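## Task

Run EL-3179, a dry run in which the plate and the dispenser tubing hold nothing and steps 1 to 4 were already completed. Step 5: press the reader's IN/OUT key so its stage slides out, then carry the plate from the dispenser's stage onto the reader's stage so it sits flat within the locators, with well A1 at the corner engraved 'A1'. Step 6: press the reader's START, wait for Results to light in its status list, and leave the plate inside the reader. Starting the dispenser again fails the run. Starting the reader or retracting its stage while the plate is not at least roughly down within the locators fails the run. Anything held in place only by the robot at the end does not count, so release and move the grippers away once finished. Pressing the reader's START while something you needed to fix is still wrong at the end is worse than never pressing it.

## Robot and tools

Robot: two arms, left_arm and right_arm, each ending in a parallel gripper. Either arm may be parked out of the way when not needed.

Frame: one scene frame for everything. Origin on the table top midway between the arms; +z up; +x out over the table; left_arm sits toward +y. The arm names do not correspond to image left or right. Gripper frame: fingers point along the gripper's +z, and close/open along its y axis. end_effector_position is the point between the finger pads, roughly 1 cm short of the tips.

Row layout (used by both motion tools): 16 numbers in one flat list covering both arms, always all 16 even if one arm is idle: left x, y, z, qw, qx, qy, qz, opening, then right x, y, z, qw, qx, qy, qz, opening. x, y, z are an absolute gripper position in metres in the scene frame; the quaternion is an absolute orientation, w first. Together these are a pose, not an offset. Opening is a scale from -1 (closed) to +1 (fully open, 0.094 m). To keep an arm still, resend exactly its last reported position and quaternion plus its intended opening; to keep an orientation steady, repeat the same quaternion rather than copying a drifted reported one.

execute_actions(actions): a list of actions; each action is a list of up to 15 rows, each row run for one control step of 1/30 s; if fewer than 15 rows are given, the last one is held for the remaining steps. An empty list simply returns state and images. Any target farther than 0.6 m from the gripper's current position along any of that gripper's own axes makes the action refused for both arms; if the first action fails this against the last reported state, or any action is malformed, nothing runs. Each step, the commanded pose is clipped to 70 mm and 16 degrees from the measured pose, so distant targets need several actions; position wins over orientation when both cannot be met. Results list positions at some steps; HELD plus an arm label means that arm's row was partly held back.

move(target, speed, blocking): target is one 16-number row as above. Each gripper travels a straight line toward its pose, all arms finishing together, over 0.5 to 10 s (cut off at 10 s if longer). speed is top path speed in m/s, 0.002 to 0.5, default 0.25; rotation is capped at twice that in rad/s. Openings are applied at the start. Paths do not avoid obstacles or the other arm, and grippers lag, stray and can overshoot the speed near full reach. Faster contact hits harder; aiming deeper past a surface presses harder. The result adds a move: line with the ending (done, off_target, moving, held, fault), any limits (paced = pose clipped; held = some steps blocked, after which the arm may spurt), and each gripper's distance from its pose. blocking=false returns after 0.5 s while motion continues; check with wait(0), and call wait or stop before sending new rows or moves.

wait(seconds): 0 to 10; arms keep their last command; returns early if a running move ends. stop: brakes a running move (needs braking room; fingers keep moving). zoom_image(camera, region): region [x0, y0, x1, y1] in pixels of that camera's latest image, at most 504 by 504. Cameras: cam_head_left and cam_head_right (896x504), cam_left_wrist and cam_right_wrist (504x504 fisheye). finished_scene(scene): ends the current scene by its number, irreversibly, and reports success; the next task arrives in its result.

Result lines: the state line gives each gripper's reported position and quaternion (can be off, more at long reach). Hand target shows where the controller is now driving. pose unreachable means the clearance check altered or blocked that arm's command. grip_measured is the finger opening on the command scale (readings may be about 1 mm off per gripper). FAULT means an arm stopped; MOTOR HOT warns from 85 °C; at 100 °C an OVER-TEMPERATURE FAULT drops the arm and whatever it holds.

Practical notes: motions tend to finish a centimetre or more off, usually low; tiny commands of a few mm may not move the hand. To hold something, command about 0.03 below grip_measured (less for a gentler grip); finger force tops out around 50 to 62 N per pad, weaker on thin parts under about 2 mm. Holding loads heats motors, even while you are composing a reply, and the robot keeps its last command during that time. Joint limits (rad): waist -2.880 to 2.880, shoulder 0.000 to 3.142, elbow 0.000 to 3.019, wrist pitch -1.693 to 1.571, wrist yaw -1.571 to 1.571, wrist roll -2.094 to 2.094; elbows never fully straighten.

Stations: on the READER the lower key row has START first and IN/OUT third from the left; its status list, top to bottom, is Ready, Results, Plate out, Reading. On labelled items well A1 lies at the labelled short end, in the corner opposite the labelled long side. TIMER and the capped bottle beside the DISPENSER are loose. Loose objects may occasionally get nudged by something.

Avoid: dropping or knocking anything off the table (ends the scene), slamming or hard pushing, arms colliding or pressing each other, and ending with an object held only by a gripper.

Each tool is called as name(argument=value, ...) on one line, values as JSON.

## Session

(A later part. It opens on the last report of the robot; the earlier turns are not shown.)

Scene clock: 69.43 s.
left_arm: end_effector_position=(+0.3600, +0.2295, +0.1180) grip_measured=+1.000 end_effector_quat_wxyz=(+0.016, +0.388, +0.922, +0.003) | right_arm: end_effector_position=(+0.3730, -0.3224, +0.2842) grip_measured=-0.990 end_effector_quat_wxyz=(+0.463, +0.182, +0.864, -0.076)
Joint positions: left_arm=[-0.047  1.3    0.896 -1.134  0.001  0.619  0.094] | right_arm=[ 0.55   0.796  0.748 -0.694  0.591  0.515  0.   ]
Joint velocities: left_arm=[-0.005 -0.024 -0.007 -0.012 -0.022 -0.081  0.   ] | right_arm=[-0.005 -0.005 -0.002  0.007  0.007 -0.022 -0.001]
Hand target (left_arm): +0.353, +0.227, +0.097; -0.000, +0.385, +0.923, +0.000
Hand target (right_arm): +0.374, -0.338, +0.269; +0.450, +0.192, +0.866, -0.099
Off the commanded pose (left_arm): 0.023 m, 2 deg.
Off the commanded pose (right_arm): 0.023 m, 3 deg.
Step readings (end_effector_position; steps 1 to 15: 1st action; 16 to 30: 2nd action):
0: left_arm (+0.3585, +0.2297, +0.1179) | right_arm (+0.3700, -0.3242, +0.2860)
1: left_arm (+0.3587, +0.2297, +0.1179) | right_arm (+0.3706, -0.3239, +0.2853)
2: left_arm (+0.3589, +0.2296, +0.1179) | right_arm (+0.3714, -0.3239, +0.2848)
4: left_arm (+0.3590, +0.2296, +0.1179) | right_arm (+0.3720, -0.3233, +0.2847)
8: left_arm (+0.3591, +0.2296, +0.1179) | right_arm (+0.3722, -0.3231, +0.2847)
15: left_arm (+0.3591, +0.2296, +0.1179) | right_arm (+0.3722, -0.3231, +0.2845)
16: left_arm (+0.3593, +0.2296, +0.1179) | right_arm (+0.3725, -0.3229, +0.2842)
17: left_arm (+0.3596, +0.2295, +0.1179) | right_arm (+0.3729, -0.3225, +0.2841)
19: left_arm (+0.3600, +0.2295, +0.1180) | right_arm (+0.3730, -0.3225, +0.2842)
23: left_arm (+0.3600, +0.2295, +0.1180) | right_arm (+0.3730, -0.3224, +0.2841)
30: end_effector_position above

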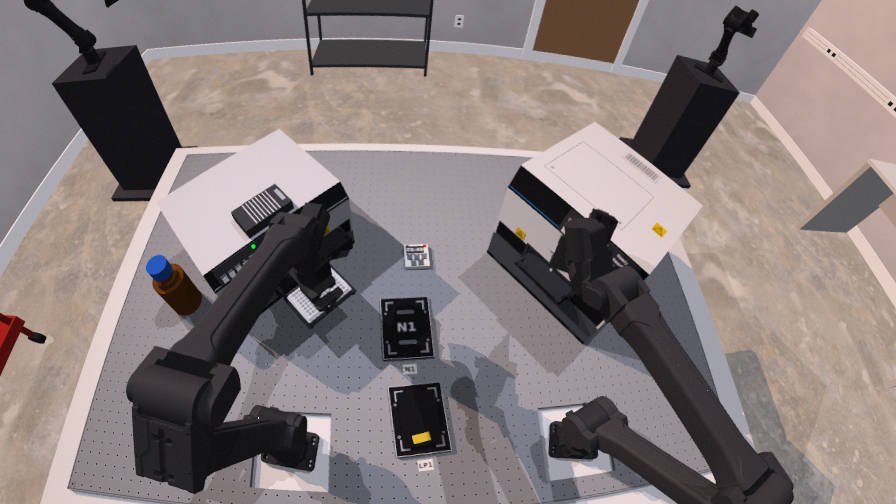

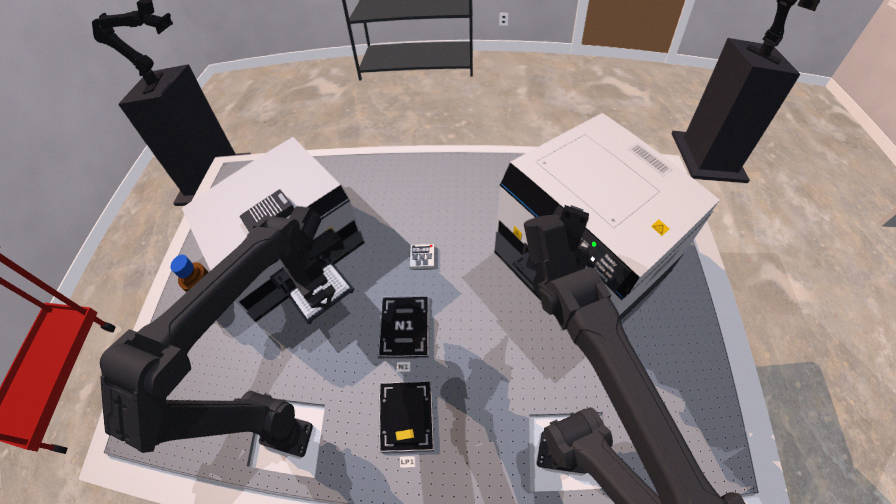

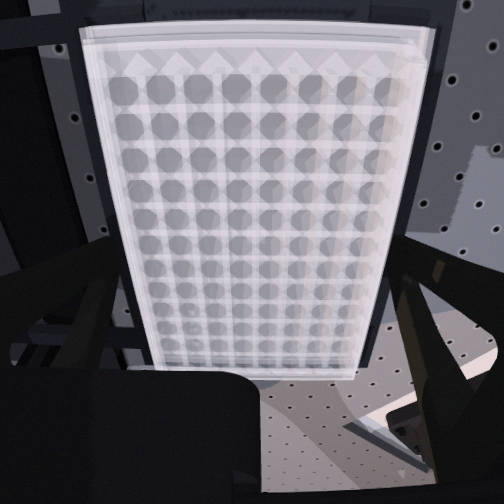

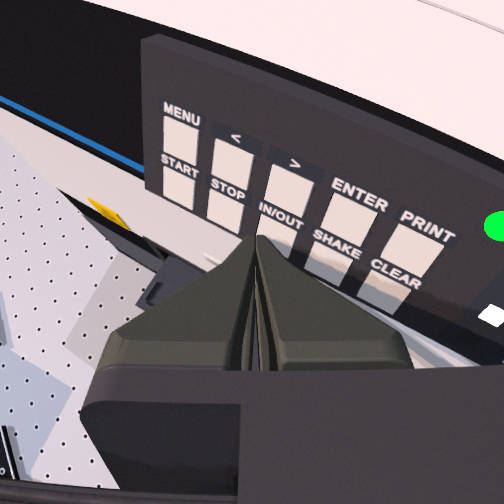

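move(target=[0.357,0.229,0.122,0,0.385,0.923,0,1, 0.31,-0.28,0.34,0.451,0.192,0.866,-0.1,-1])

execute_actions(actions=[[[0.357,0.229,0.122,0,0.385,0.923,0,0.85, 0.29,-0.27,0.35,0.451,0.192,0.866,-0.1,-1]],[[0.357,0.229,0.122,0,0.385,0.923,0,0.77, 0.29,-0.27,0.35,0.451,0.192,0.866,-0.1,-1]]])

Scene clock: 74.07 s.
left_arm: end_effector_position=(+0.3523, +0.2308, +0.1184) grip_measured=+1.000 end_effector_quat_wxyz=(+0.002, +0.388, +0.922, -0.000) | right_arm: end_effector_position=(+0.3087, -0.2854, +0.3227) grip_measured=-0.990 end_effector_quat_wxyz=(+0.444, +0.180, +0.870, -0.117)
Joint positions: left_arm=[-0.047  1.298  0.896 -1.166  0.001  0.619  0.094] | right_arm=[ 0.858  0.772  0.883 -1.145  0.834  0.84   0.   ]
Joint velocities: left_arm=[ 0.005  0.005 -0.002 -0.002 -0.007  0.007  0.   ] | right_arm=[ 0.005 -0.005 -0.007 -0.007 -0.007  0.007  0.   ]
Hand target (left_arm): +0.357, +0.229, +0.122; +0.000, +0.385, +0.923, +0.000
Hand target (right_arm): +0.312, -0.280, +0.342; +0.455, +0.190, +0.864, -0.102
Off the commanded pose (left_arm): 0.006 m, 0 deg.
Off the commanded pose (right_arm): 0.018 m, 3 deg.
move: off_target (right_arm)

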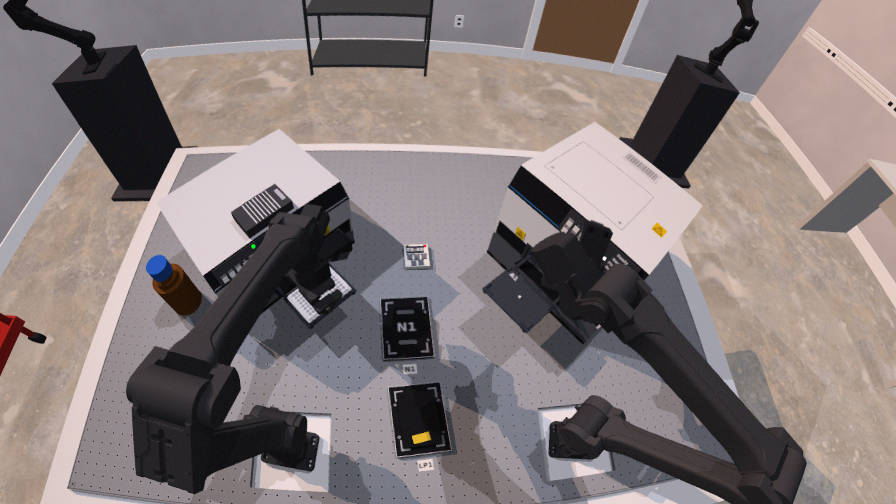

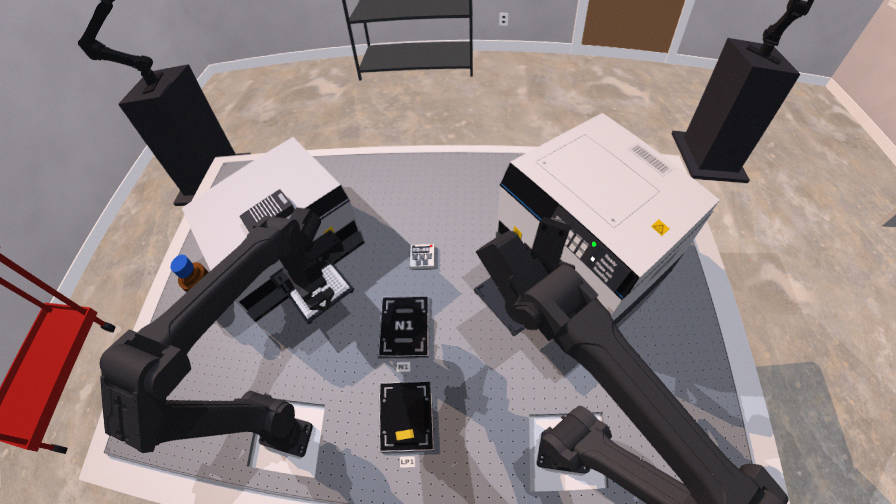

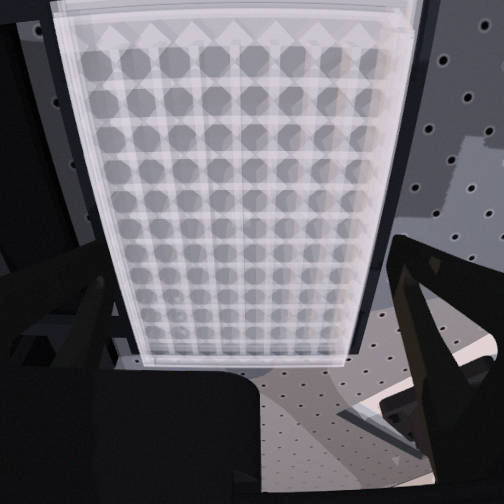

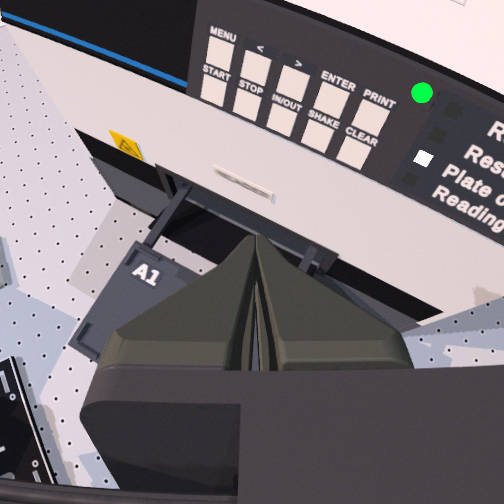

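Scene clock: 75.07 s.
left_arm: end_effector_position=(+0.3537, +0.2332, +0.1186) grip_measured=+0.785 end_effector_quat_wxyz=(+0.002, +0.387, +0.922, +0.007) | right_arm: end_effector_position=(+0.2869, -0.2762, +0.3284) grip_measured=-0.990 end_effector_quat_wxyz=(+0.440, +0.182, +0.871, -0.118)
Joint positions: left_arm=[-0.046  1.298  0.897 -1.163 -0.012  0.619  0.084] | right_arm=[ 0.957  0.77   0.91  -1.288  0.875  0.986  0.   ]
Joint velocities: left_arm=[ 0.024  0.005  0.002 -0.007  0.037  0.007  0.001] | right_arm=[-0.005 -0.015 -0.007 -0.007 -0.051 -0.022 -0.   ]
Hand target (left_arm): +0.357, +0.229, +0.122; +0.000, +0.385, +0.923, +0.000
Hand target (right_arm): +0.290, -0.270, +0.349; +0.451, +0.192, +0.866, -0.100
Off the commanded pose (left_arm): 0.006 m, 1 deg.
Off the commanded pose (right_arm): 0.023 m, 3 deg.
Step readings (end_effector_position; steps 1 to 15: 1st action; 16 to 30: 2nd action):
0: left_arm (+0.3523, +0.2308, +0.1184) | right_arm (+0.3087, -0.2854, +0.3227)
1: left_arm (+0.3526, +0.2317, +0.1184) | right_arm (+0.3061, -0.2868, +0.3236)
2: left_arm (+0.3530, +0.2324, +0.1186) | right_arm (+0.3013, -0.2857, +0.3236)
4: left_arm (+0.3533, +0.2328, +0.1186) | right_arm (+0.2935, -0.2792, +0.3247)
8: left_arm (+0.3533, +0.2328, +0.1186) | right_arm (+0.2883, -0.2745, +0.3280)
15: left_arm (+0.3533, +0.2328, +0.1186) | right_arm (+0.2874, -0.2757, +0.3287)
16: left_arm (+0.3537, +0.2332, +0.1186) | right_arm (+0.2873, -0.2758, +0.3287)
17: left_arm (+0.3537, +0.2332, +0.1186) | right_arm (+0.2872, -0.2760, +0.3286)
19: left_arm (+0.3537, +0.2332, +0.1186) | right_arm (+0.2871, -0.2761, +0.3285)
23: left_arm (+0.3537, +0.2332, +0.1186) | right_arm (+0.2870, -0.2762, +0.3285)
30: end_effector_position above

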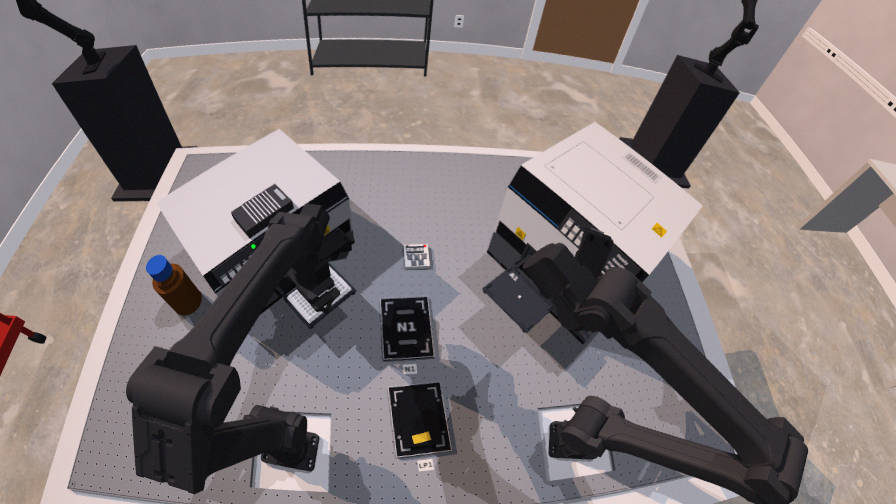

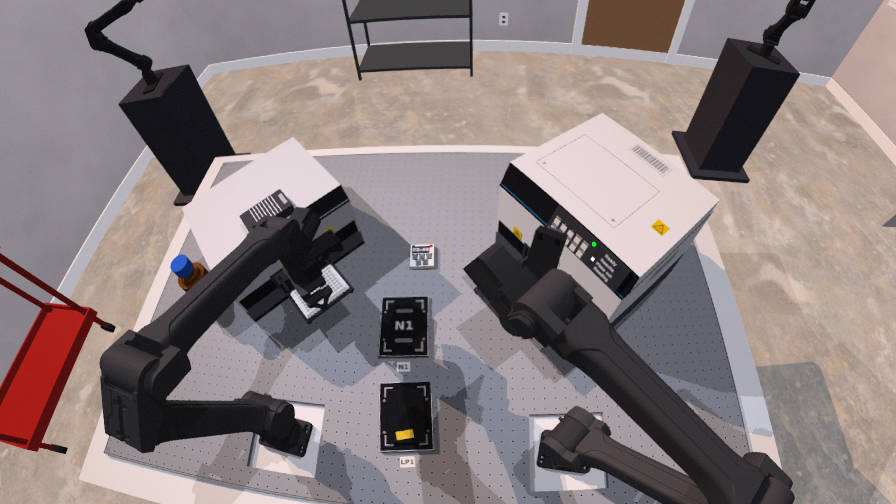

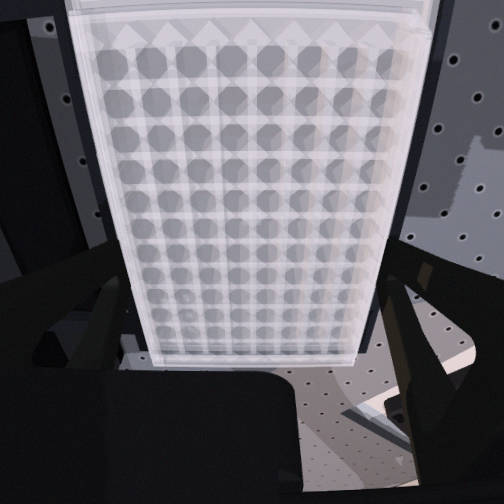

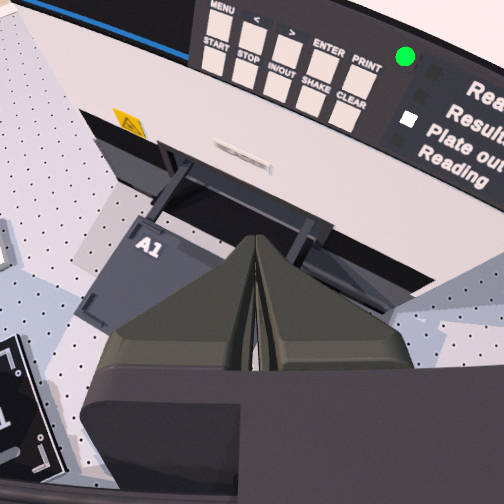

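execute_actions(actions=[[[0.355,0.232,0.122,0,0.385,0.923,0,0.745, 0.29,-0.29,0.39,0.451,0.192,0.866,-0.1,-1]]])

move(target=[0.355,0.232,0.18,0,0.385,0.923,0,0.745, 0.31,-0.37,0.45,0.55,0.2,0.8,-0.13,-1], speed=0.12)

move(target=[0.31,0.03,0.20,0,0,1,0,0.745, 0.30,-0.58,0.46,0.54,0.28,0.77,-0.196,-1])

Scene clock: 80.70 s.
left_arm: end_effector_position=(+0.3537, +0.2335, +0.1186) grip_measured=+0.771 end_effector_quat_wxyz=(+0.002, +0.387, +0.922, +0.007) | right_arm: end_effector_position=(+0.2878, -0.2880, +0.3758) grip_measured=-0.990 end_effector_quat_wxyz=(+0.448, +0.192, +0.867, -0.102)
Joint positions: left_arm=[-0.045  1.298  0.897 -1.163 -0.012  0.619  0.083] | right_arm=[ 0.908  0.749  1.019 -1.333  0.848  0.927  0.   ]
Joint velocities: left_arm=[ 0.005 -0.015 -0.002  0.007 -0.066  0.066 -0.001] | right_arm=[ 0.005 -0.005 -0.002  0.007 -0.022 -0.022 -0.   ]
Hand target (left_arm): +0.355, +0.232, +0.122; +0.000, +0.385, +0.923, +0.000
Hand target (right_arm): +0.290, -0.289, +0.389; +0.450, +0.193, +0.866, -0.100
Off the commanded pose (left_arm): 0.004 m, 1 deg.
Off the commanded pose (right_arm): 0.015 m, 0 deg.
Step readings (end_effector_position):
0: left_arm (+0.3537, +0.2332, +0.1186) | right_arm (+0.2869, -0.2762, +0.3284)
1: left_arm (+0.3537, +0.2334, +0.1186) | right_arm (+0.2861, -0.2768, +0.3299)
2: left_arm (+0.3537, +0.2335, +0.1186) | right_arm (+0.2857, -0.2795, +0.3342)
4: left_arm (+0.3537, +0.2335, +0.1186) | right_arm (+0.2869, -0.2848, +0.3499)
8: left_arm (+0.3537, +0.2335, +0.1186) | right_arm (+0.2878, -0.2885, +0.3746)
15: end_effector_position above

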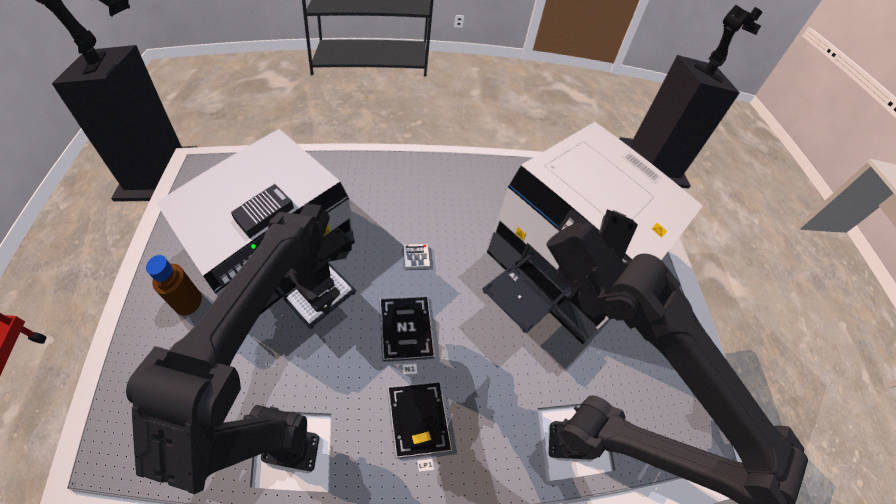

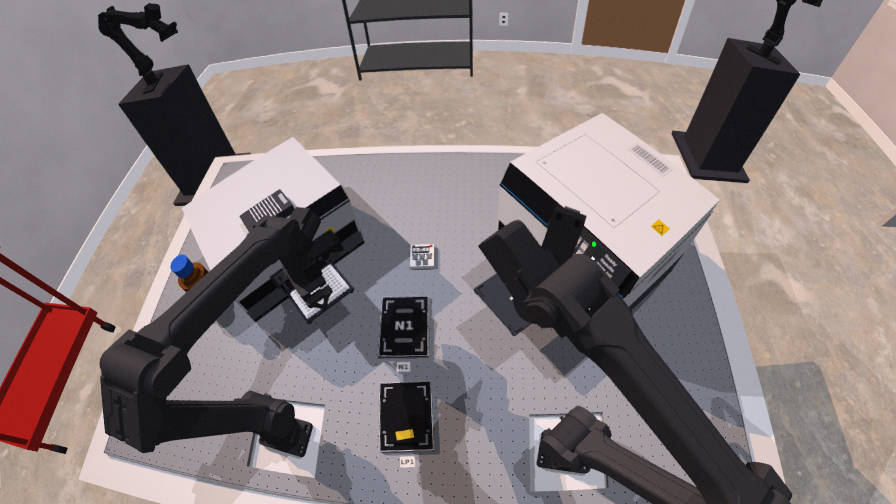

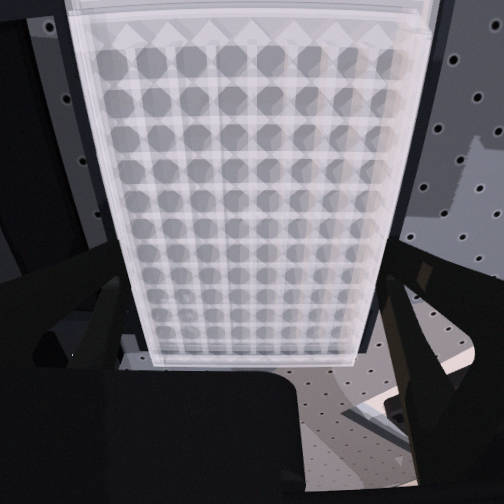

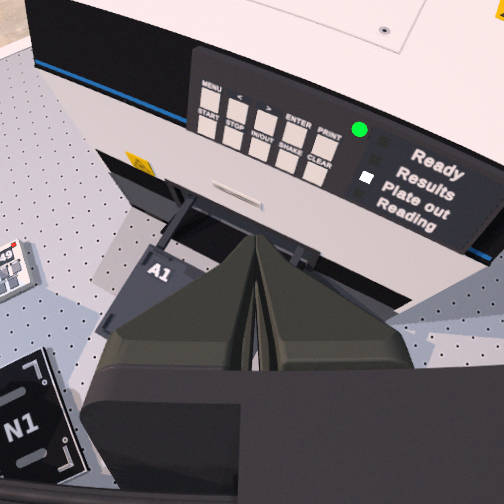

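Scene clock: 82.33 s.
left_arm: end_effector_position=(+0.3367, +0.2352, +0.1564) grip_measured=+0.771 end_effector_quat_wxyz=(-0.027, +0.387, +0.922, -0.004) | right_arm: end_effector_position=(+0.3092, -0.3662, +0.4481) grip_measured=-0.990 end_effector_quat_wxyz=(+0.544, +0.205, +0.804, -0.125)
Joint positions: left_arm=[-0.045  1.255  0.964 -1.334 -0.005  0.619  0.083] | right_arm=[ 0.58   0.613  1.013 -0.965  0.787  0.445  0.   ]
Joint velocities: left_arm=[ 0.005  0.015 -0.007  0.007  0.007  0.007  0.   ] | right_arm=[-0.005 -0.005 -0.007 -0.012 -0.007 -0.11   0.   ]
Hand target (left_arm): +0.353, +0.232, +0.180; -0.000, +0.385, +0.923, +0.000
Hand target (right_arm): +0.310, -0.368, +0.447; +0.545, +0.203, +0.803, -0.128
Off the commanded pose (left_arm): 0.030 m, 3 deg.
Off the commanded pose (right_arm): 0.004 m, 1 deg.
move: off_target (left_arm)

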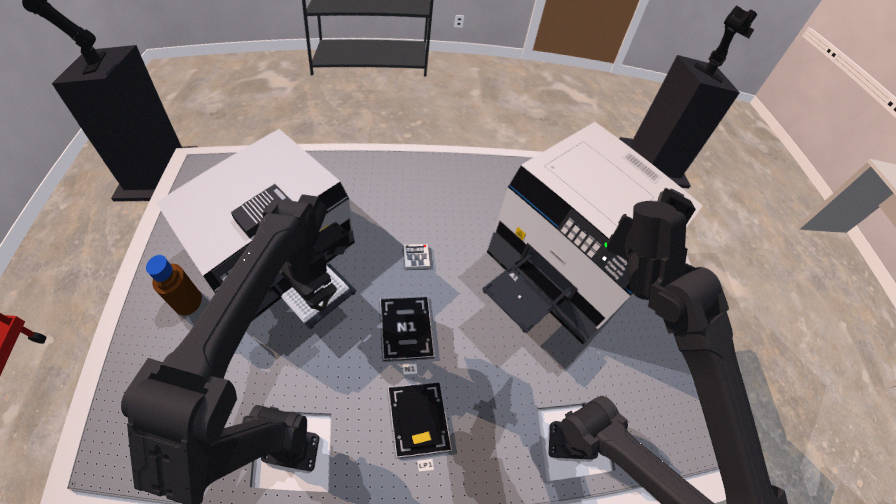

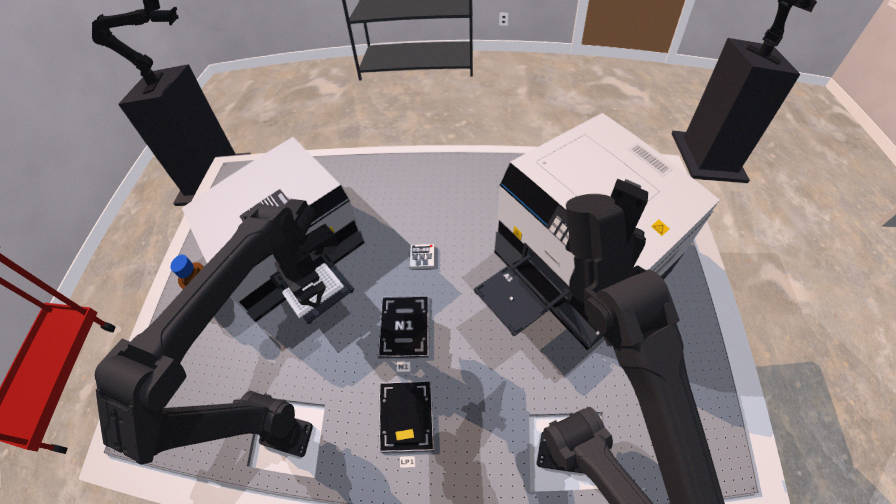

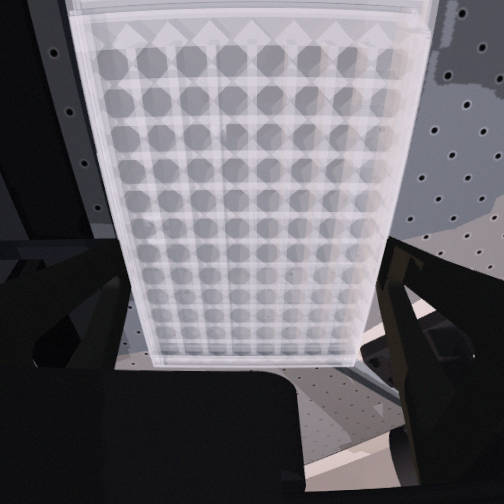

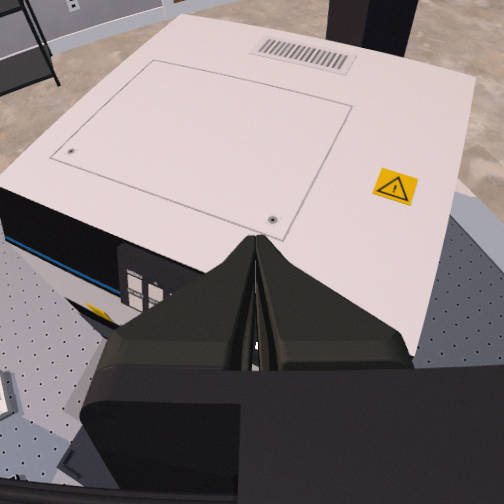

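Scene clock: 84.57 s.
left_arm: end_effector_position=(+0.2928, +0.0426, +0.1842) grip_measured=+0.771 end_effector_quat_wxyz=(-0.017, +0.006, +1.000, +0.008) | right_arm: end_effector_position=(+0.2976, -0.5762, +0.4439) grip_measured=-0.990 end_effector_quat_wxyz=(+0.524, +0.295, +0.779, -0.176)
Joint positions: left_arm=[-0.602  1.35   1.126 -1.382  0.011 -0.72   0.083] | right_arm=[-0.453  0.675  0.993 -0.718  0.046  0.057  0.   ]
Joint velocities: left_arm=[-0.005 -0.005  0.002 -0.002 -0.051 -0.081 -0.   ] | right_arm=[ 0.005 -0.005 -0.002 -0.012 -0.037 -0.007 -0.   ]
Hand target (left_arm): +0.306, +0.030, +0.200; -0.004, +0.000, +1.000, -0.001
Hand target (right_arm): +0.297, -0.579, +0.457; +0.536, +0.289, +0.772, -0.184
Off the commanded pose (left_arm): 0.027 m, 2 deg.
Off the commanded pose (right_arm): 0.017 m, 4 deg.
move: off_target (left_arm, right_arm)

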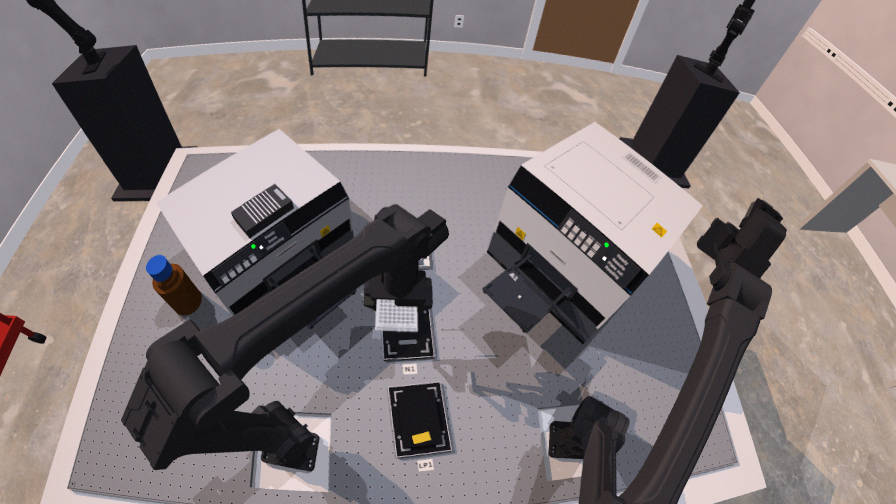

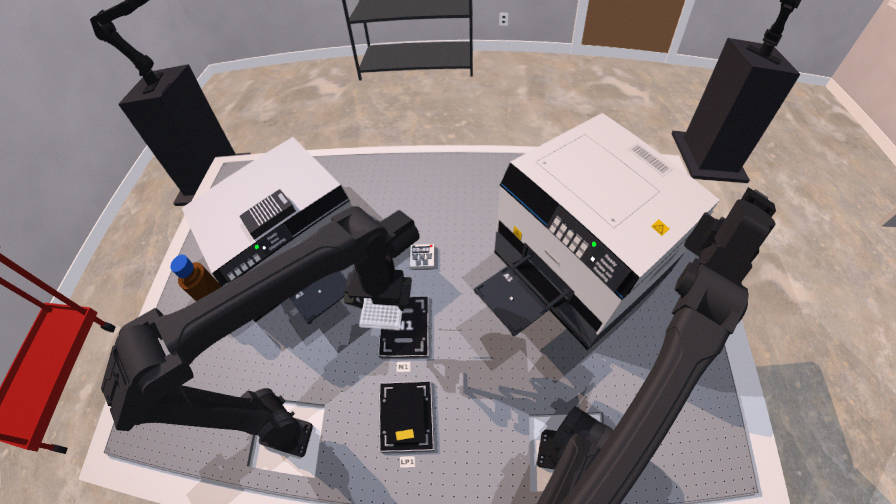

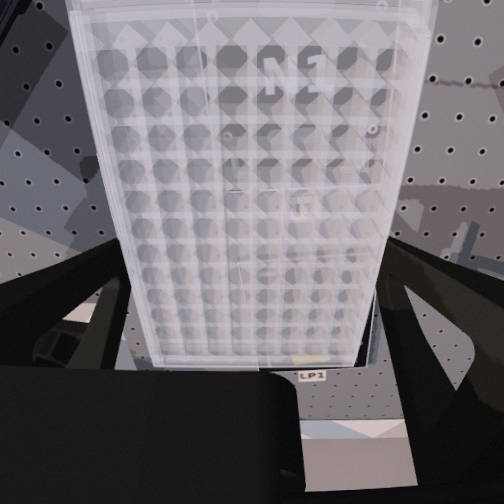

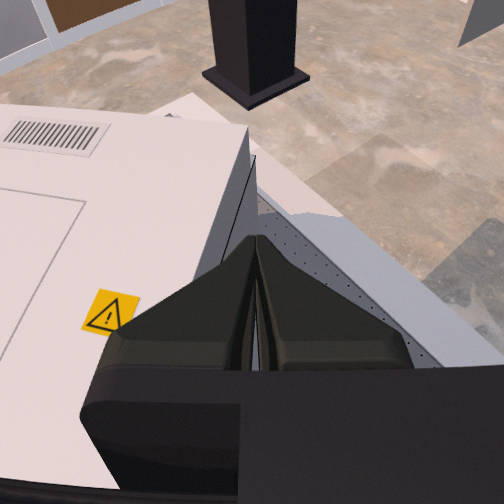

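zoom_image(camera="cam_head_left", region=[460, 230, 620, 350])

move(target=[0.332,-0.20,0.20,0,-0.342,0.94,0,0.745, 0.30,-0.58,0.46,0.54,0.28,0.77,-0.196,-1])

Region (460, 230, 620, 350) of cam_head_left's 896x504 image, scaled by 3.150, with more detail than that image has; it fills the top 378 rows of this view, and the rest is white.

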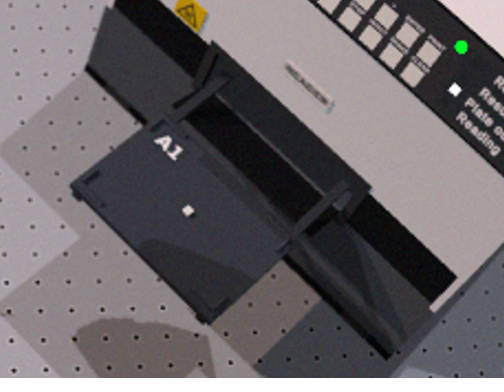

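Scene clock: 88.13 s.
left_arm: end_effector_position=(+0.3209, -0.1843, +0.1876) grip_measured=+0.771 end_effector_quat_wxyz=(-0.007, -0.337, +0.942, +0.015) | right_arm: end_effector_position=(+0.2987, -0.5787, +0.4498) grip_measured=-0.990 end_effector_quat_wxyz=(+0.531, +0.287, +0.775, -0.187)
Joint positions: left_arm=[-0.873  1.848  1.736 -1.491  0.007 -1.69   0.083] | right_arm=[-0.453  0.675  0.993 -0.692  0.054  0.037  0.   ]
Joint velocities: left_arm=[-0.005 -0.015  0.007 -0.002  0.007 -0.037 -0.   ] | right_arm=[-0.015 -0.005 -0.007 -0.002 -0.066  0.007  0.   ]
Hand target (left_arm): +0.328, -0.199, +0.200; -0.002, -0.341, +0.940, +0.001
Hand target (right_arm): +0.300, -0.580, +0.460; +0.540, +0.280, +0.769, -0.196
Off the commanded pose (left_arm): 0.023 m, 2 deg.
Off the commanded pose (right_arm): 0.010 m, 2 deg.
move: off_target (left_arm)

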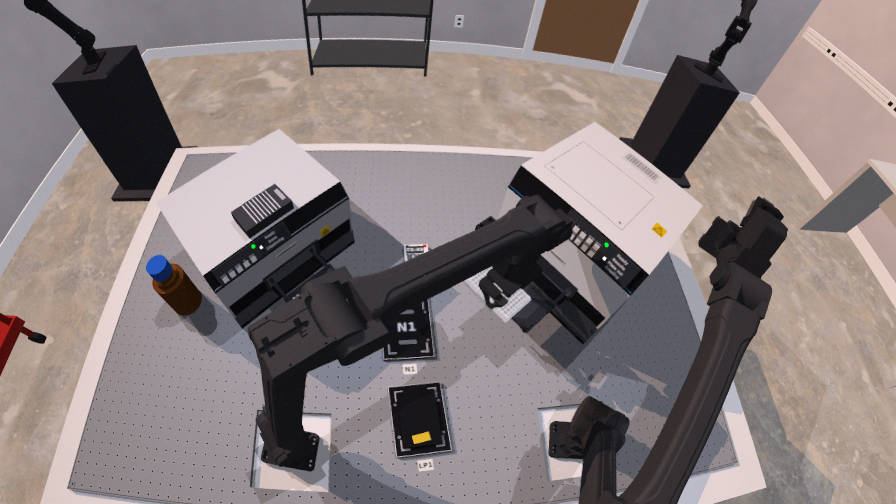

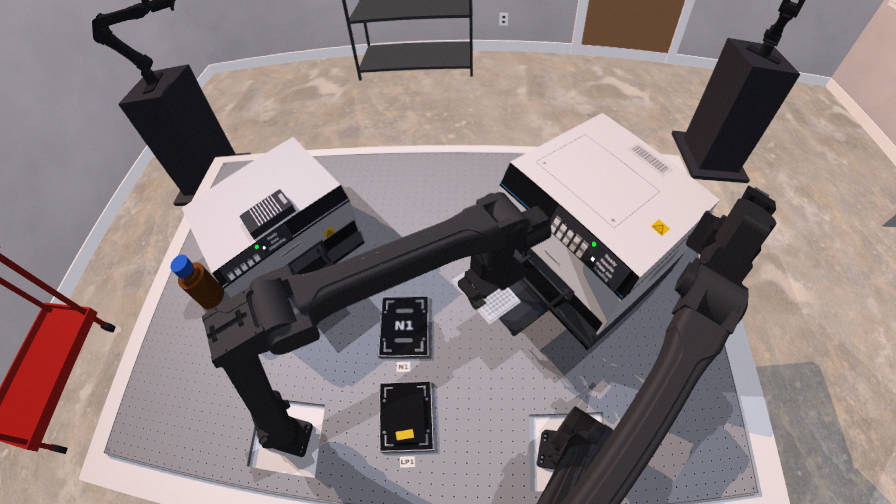

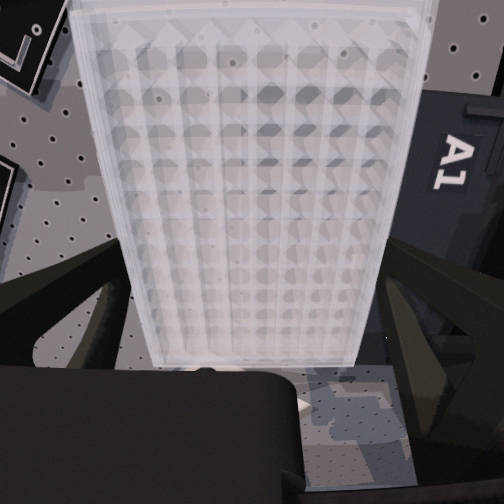

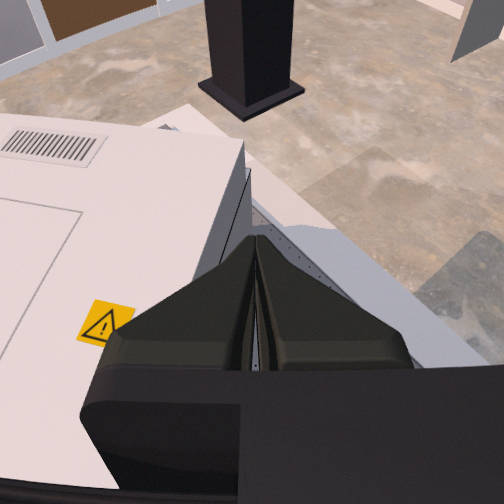

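move(target=[0.332,-0.255,0.205,0,-0.33,0.944,0,0.745, 0.30,-0.58,0.46,0.54,0.28,0.77,-0.196,-1], speed=0.12)

zoom_image(camera="cam_head_right", region=[440, 230, 600, 350])

Scene clock: 92.23 s.
left_arm: end_effector_position=(+0.3248, -0.2399, +0.1962) grip_measured=+0.771 end_effector_quat_wxyz=(-0.005, -0.326, +0.945, +0.012) | right_arm: end_effector_position=(+0.2986, -0.5788, +0.4498) grip_measured=-0.990 end_effector_quat_wxyz=(+0.531, +0.287, +0.775, -0.188)
Joint positions: left_arm=[-0.917  1.985  1.964 -1.575  0.006 -1.711  0.083] | right_arm=[-0.453  0.675  0.993 -0.692  0.054  0.036  0.   ]
Joint velocities: left_arm=[-0.005 -0.015  0.007 -0.012 -0.007 -0.037 -0.   ] | right_arm=[ 0.005 -0.005 -0.007  0.002  0.051 -0.066  0.   ]
Hand target (left_arm): +0.331, -0.254, +0.205; -0.001, -0.330, +0.944, -0.001
Hand target (right_arm): +0.300, -0.580, +0.460; +0.540, +0.280, +0.769, -0.196
Off the commanded pose (left_arm): 0.019 m, 2 deg.
Off the commanded pose (right_arm): 0.010 m, 2 deg.
move: off_target (left_arm)

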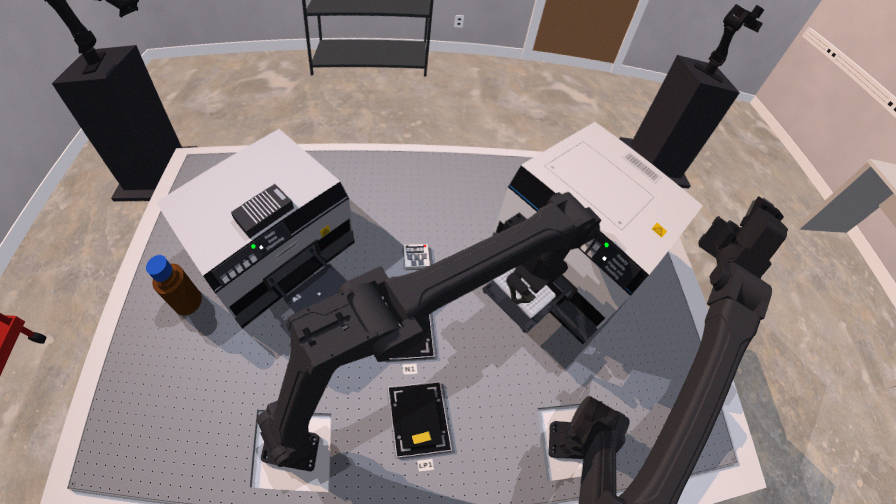

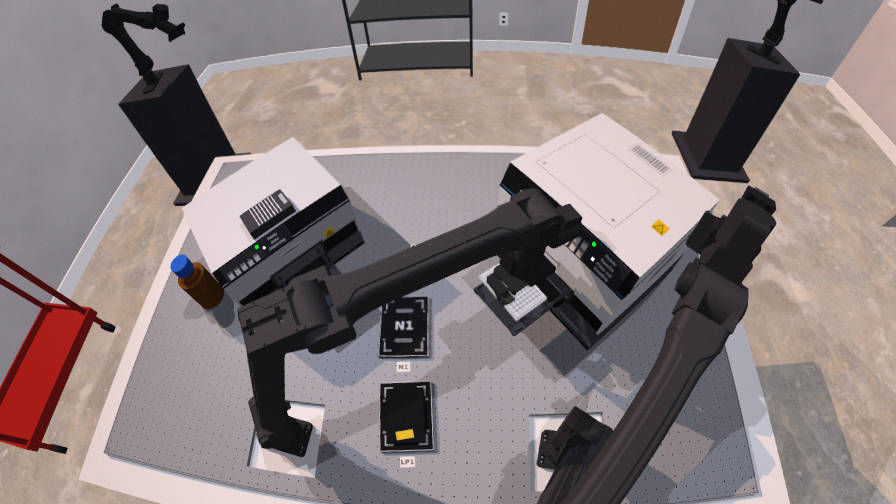

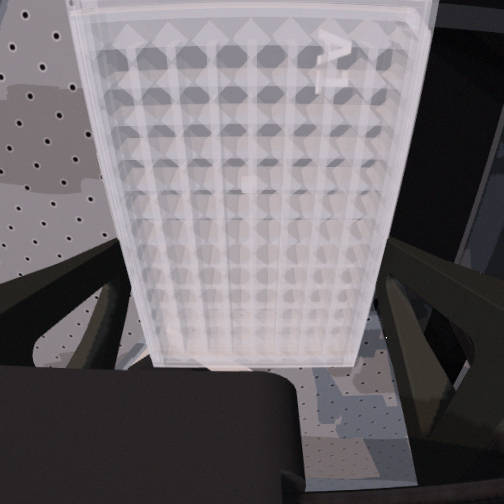

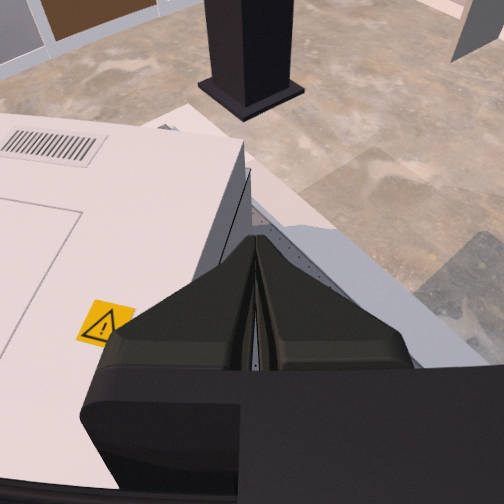

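Region (440, 230, 600, 350) of cam_head_right's 896x504 image, scaled by 3.150, with more detail than that image has; it fills the top 378 rows of this view, and the rest is white.

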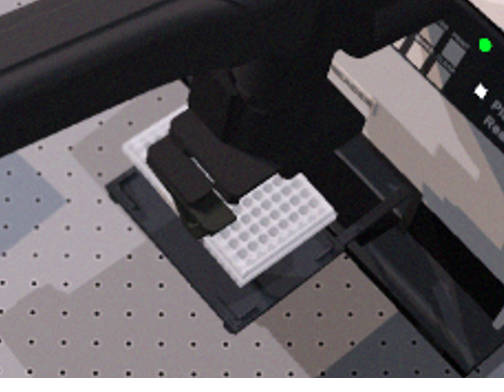

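move(target=[0.325,-0.243,0.172,0,-0.33,0.944,0,0.745, 0.30,-0.58,0.46,0.54,0.28,0.77,-0.196,-1], speed=0.06)

zoom_image(camera="cam_head_right", region=[460, 250, 580, 340])

Scene clock: 95.20 s.
left_arm: end_effector_position=(+0.3269, -0.2432, +0.1740) grip_measured=+0.771 end_effector_quat_wxyz=(-0.003, -0.326, +0.945, +0.002) | right_arm: end_effector_position=(+0.2986, -0.5788, +0.4498) grip_measured=-0.990 end_effector_quat_wxyz=(+0.531, +0.287, +0.775, -0.188)
Joint positions: left_arm=[-0.917  1.985  1.906 -1.497  0.005 -1.712  0.083] | right_arm=[-0.453  0.675  0.993 -0.692  0.054  0.036  0.   ]
Joint velocities: left_arm=[-0.015 -0.024  0.002  0.007 -0.11  -0.007  0.   ] | right_arm=[-0.015 -0.015 -0.007  0.002  0.037 -0.066 -0.001]
Hand target (left_arm): +0.325, -0.243, +0.172; -0.000, -0.330, +0.944, +0.000
Hand target (right_arm): +0.300, -0.580, +0.460; +0.540, +0.280, +0.769, -0.196
Off the commanded pose (left_arm): 0.003 m, 1 deg.
Off the commanded pose (right_arm): 0.010 m, 2 deg.
move: done

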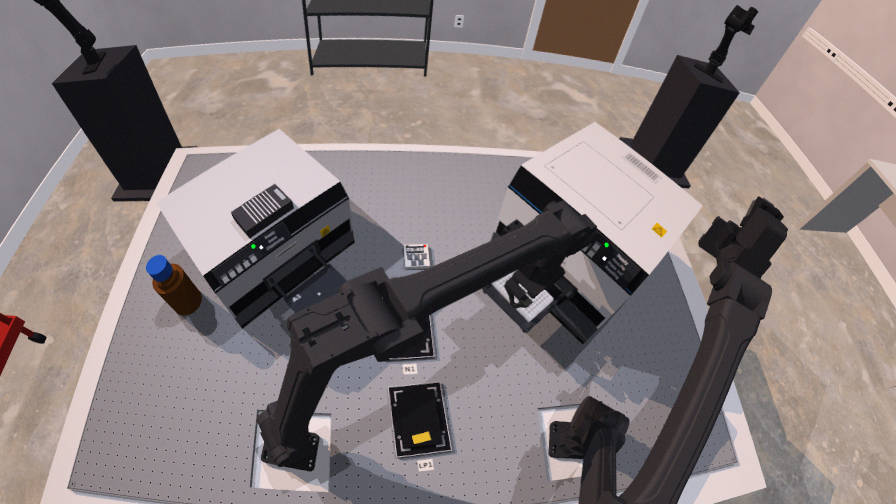

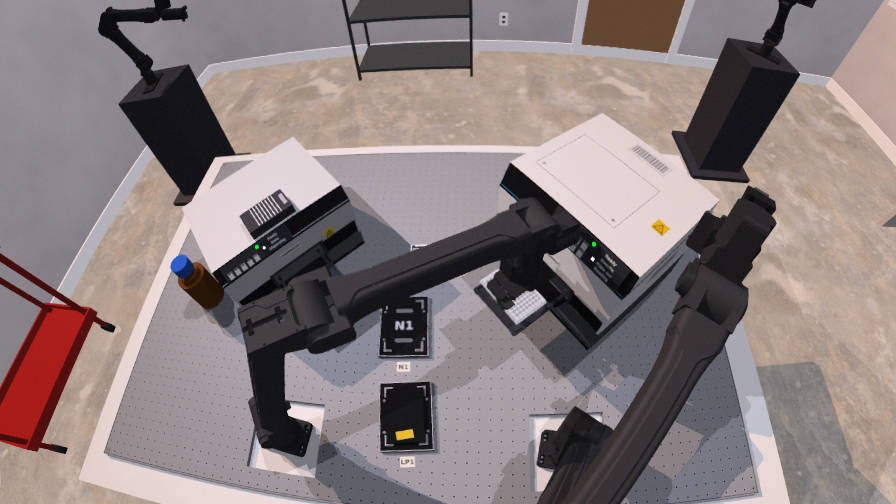

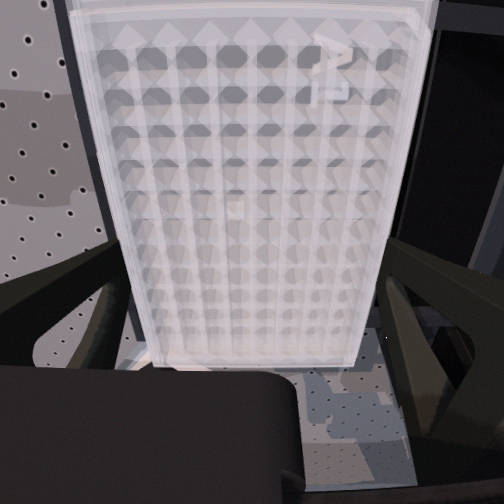

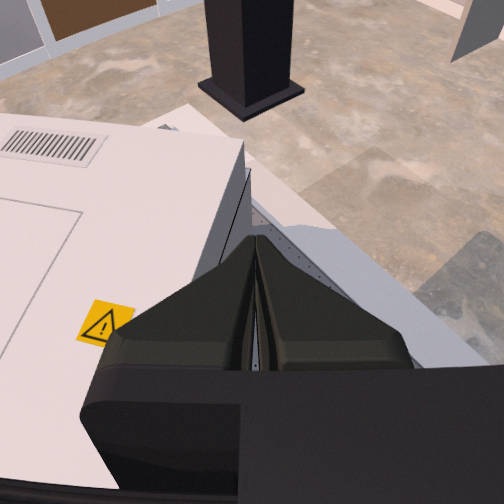

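Region (460, 250, 580, 340) of cam_head_right's 896x504 image, scaled by 4.200, with more detail than that image has; it fills the top 378 rows of this view, and the rest is white.

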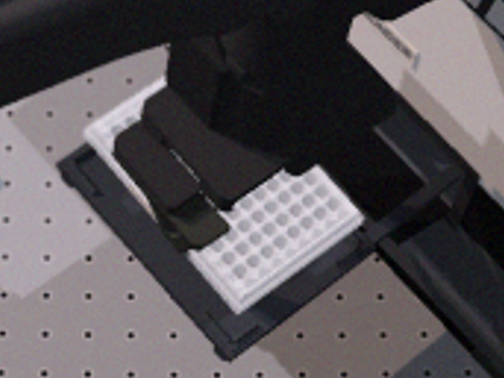

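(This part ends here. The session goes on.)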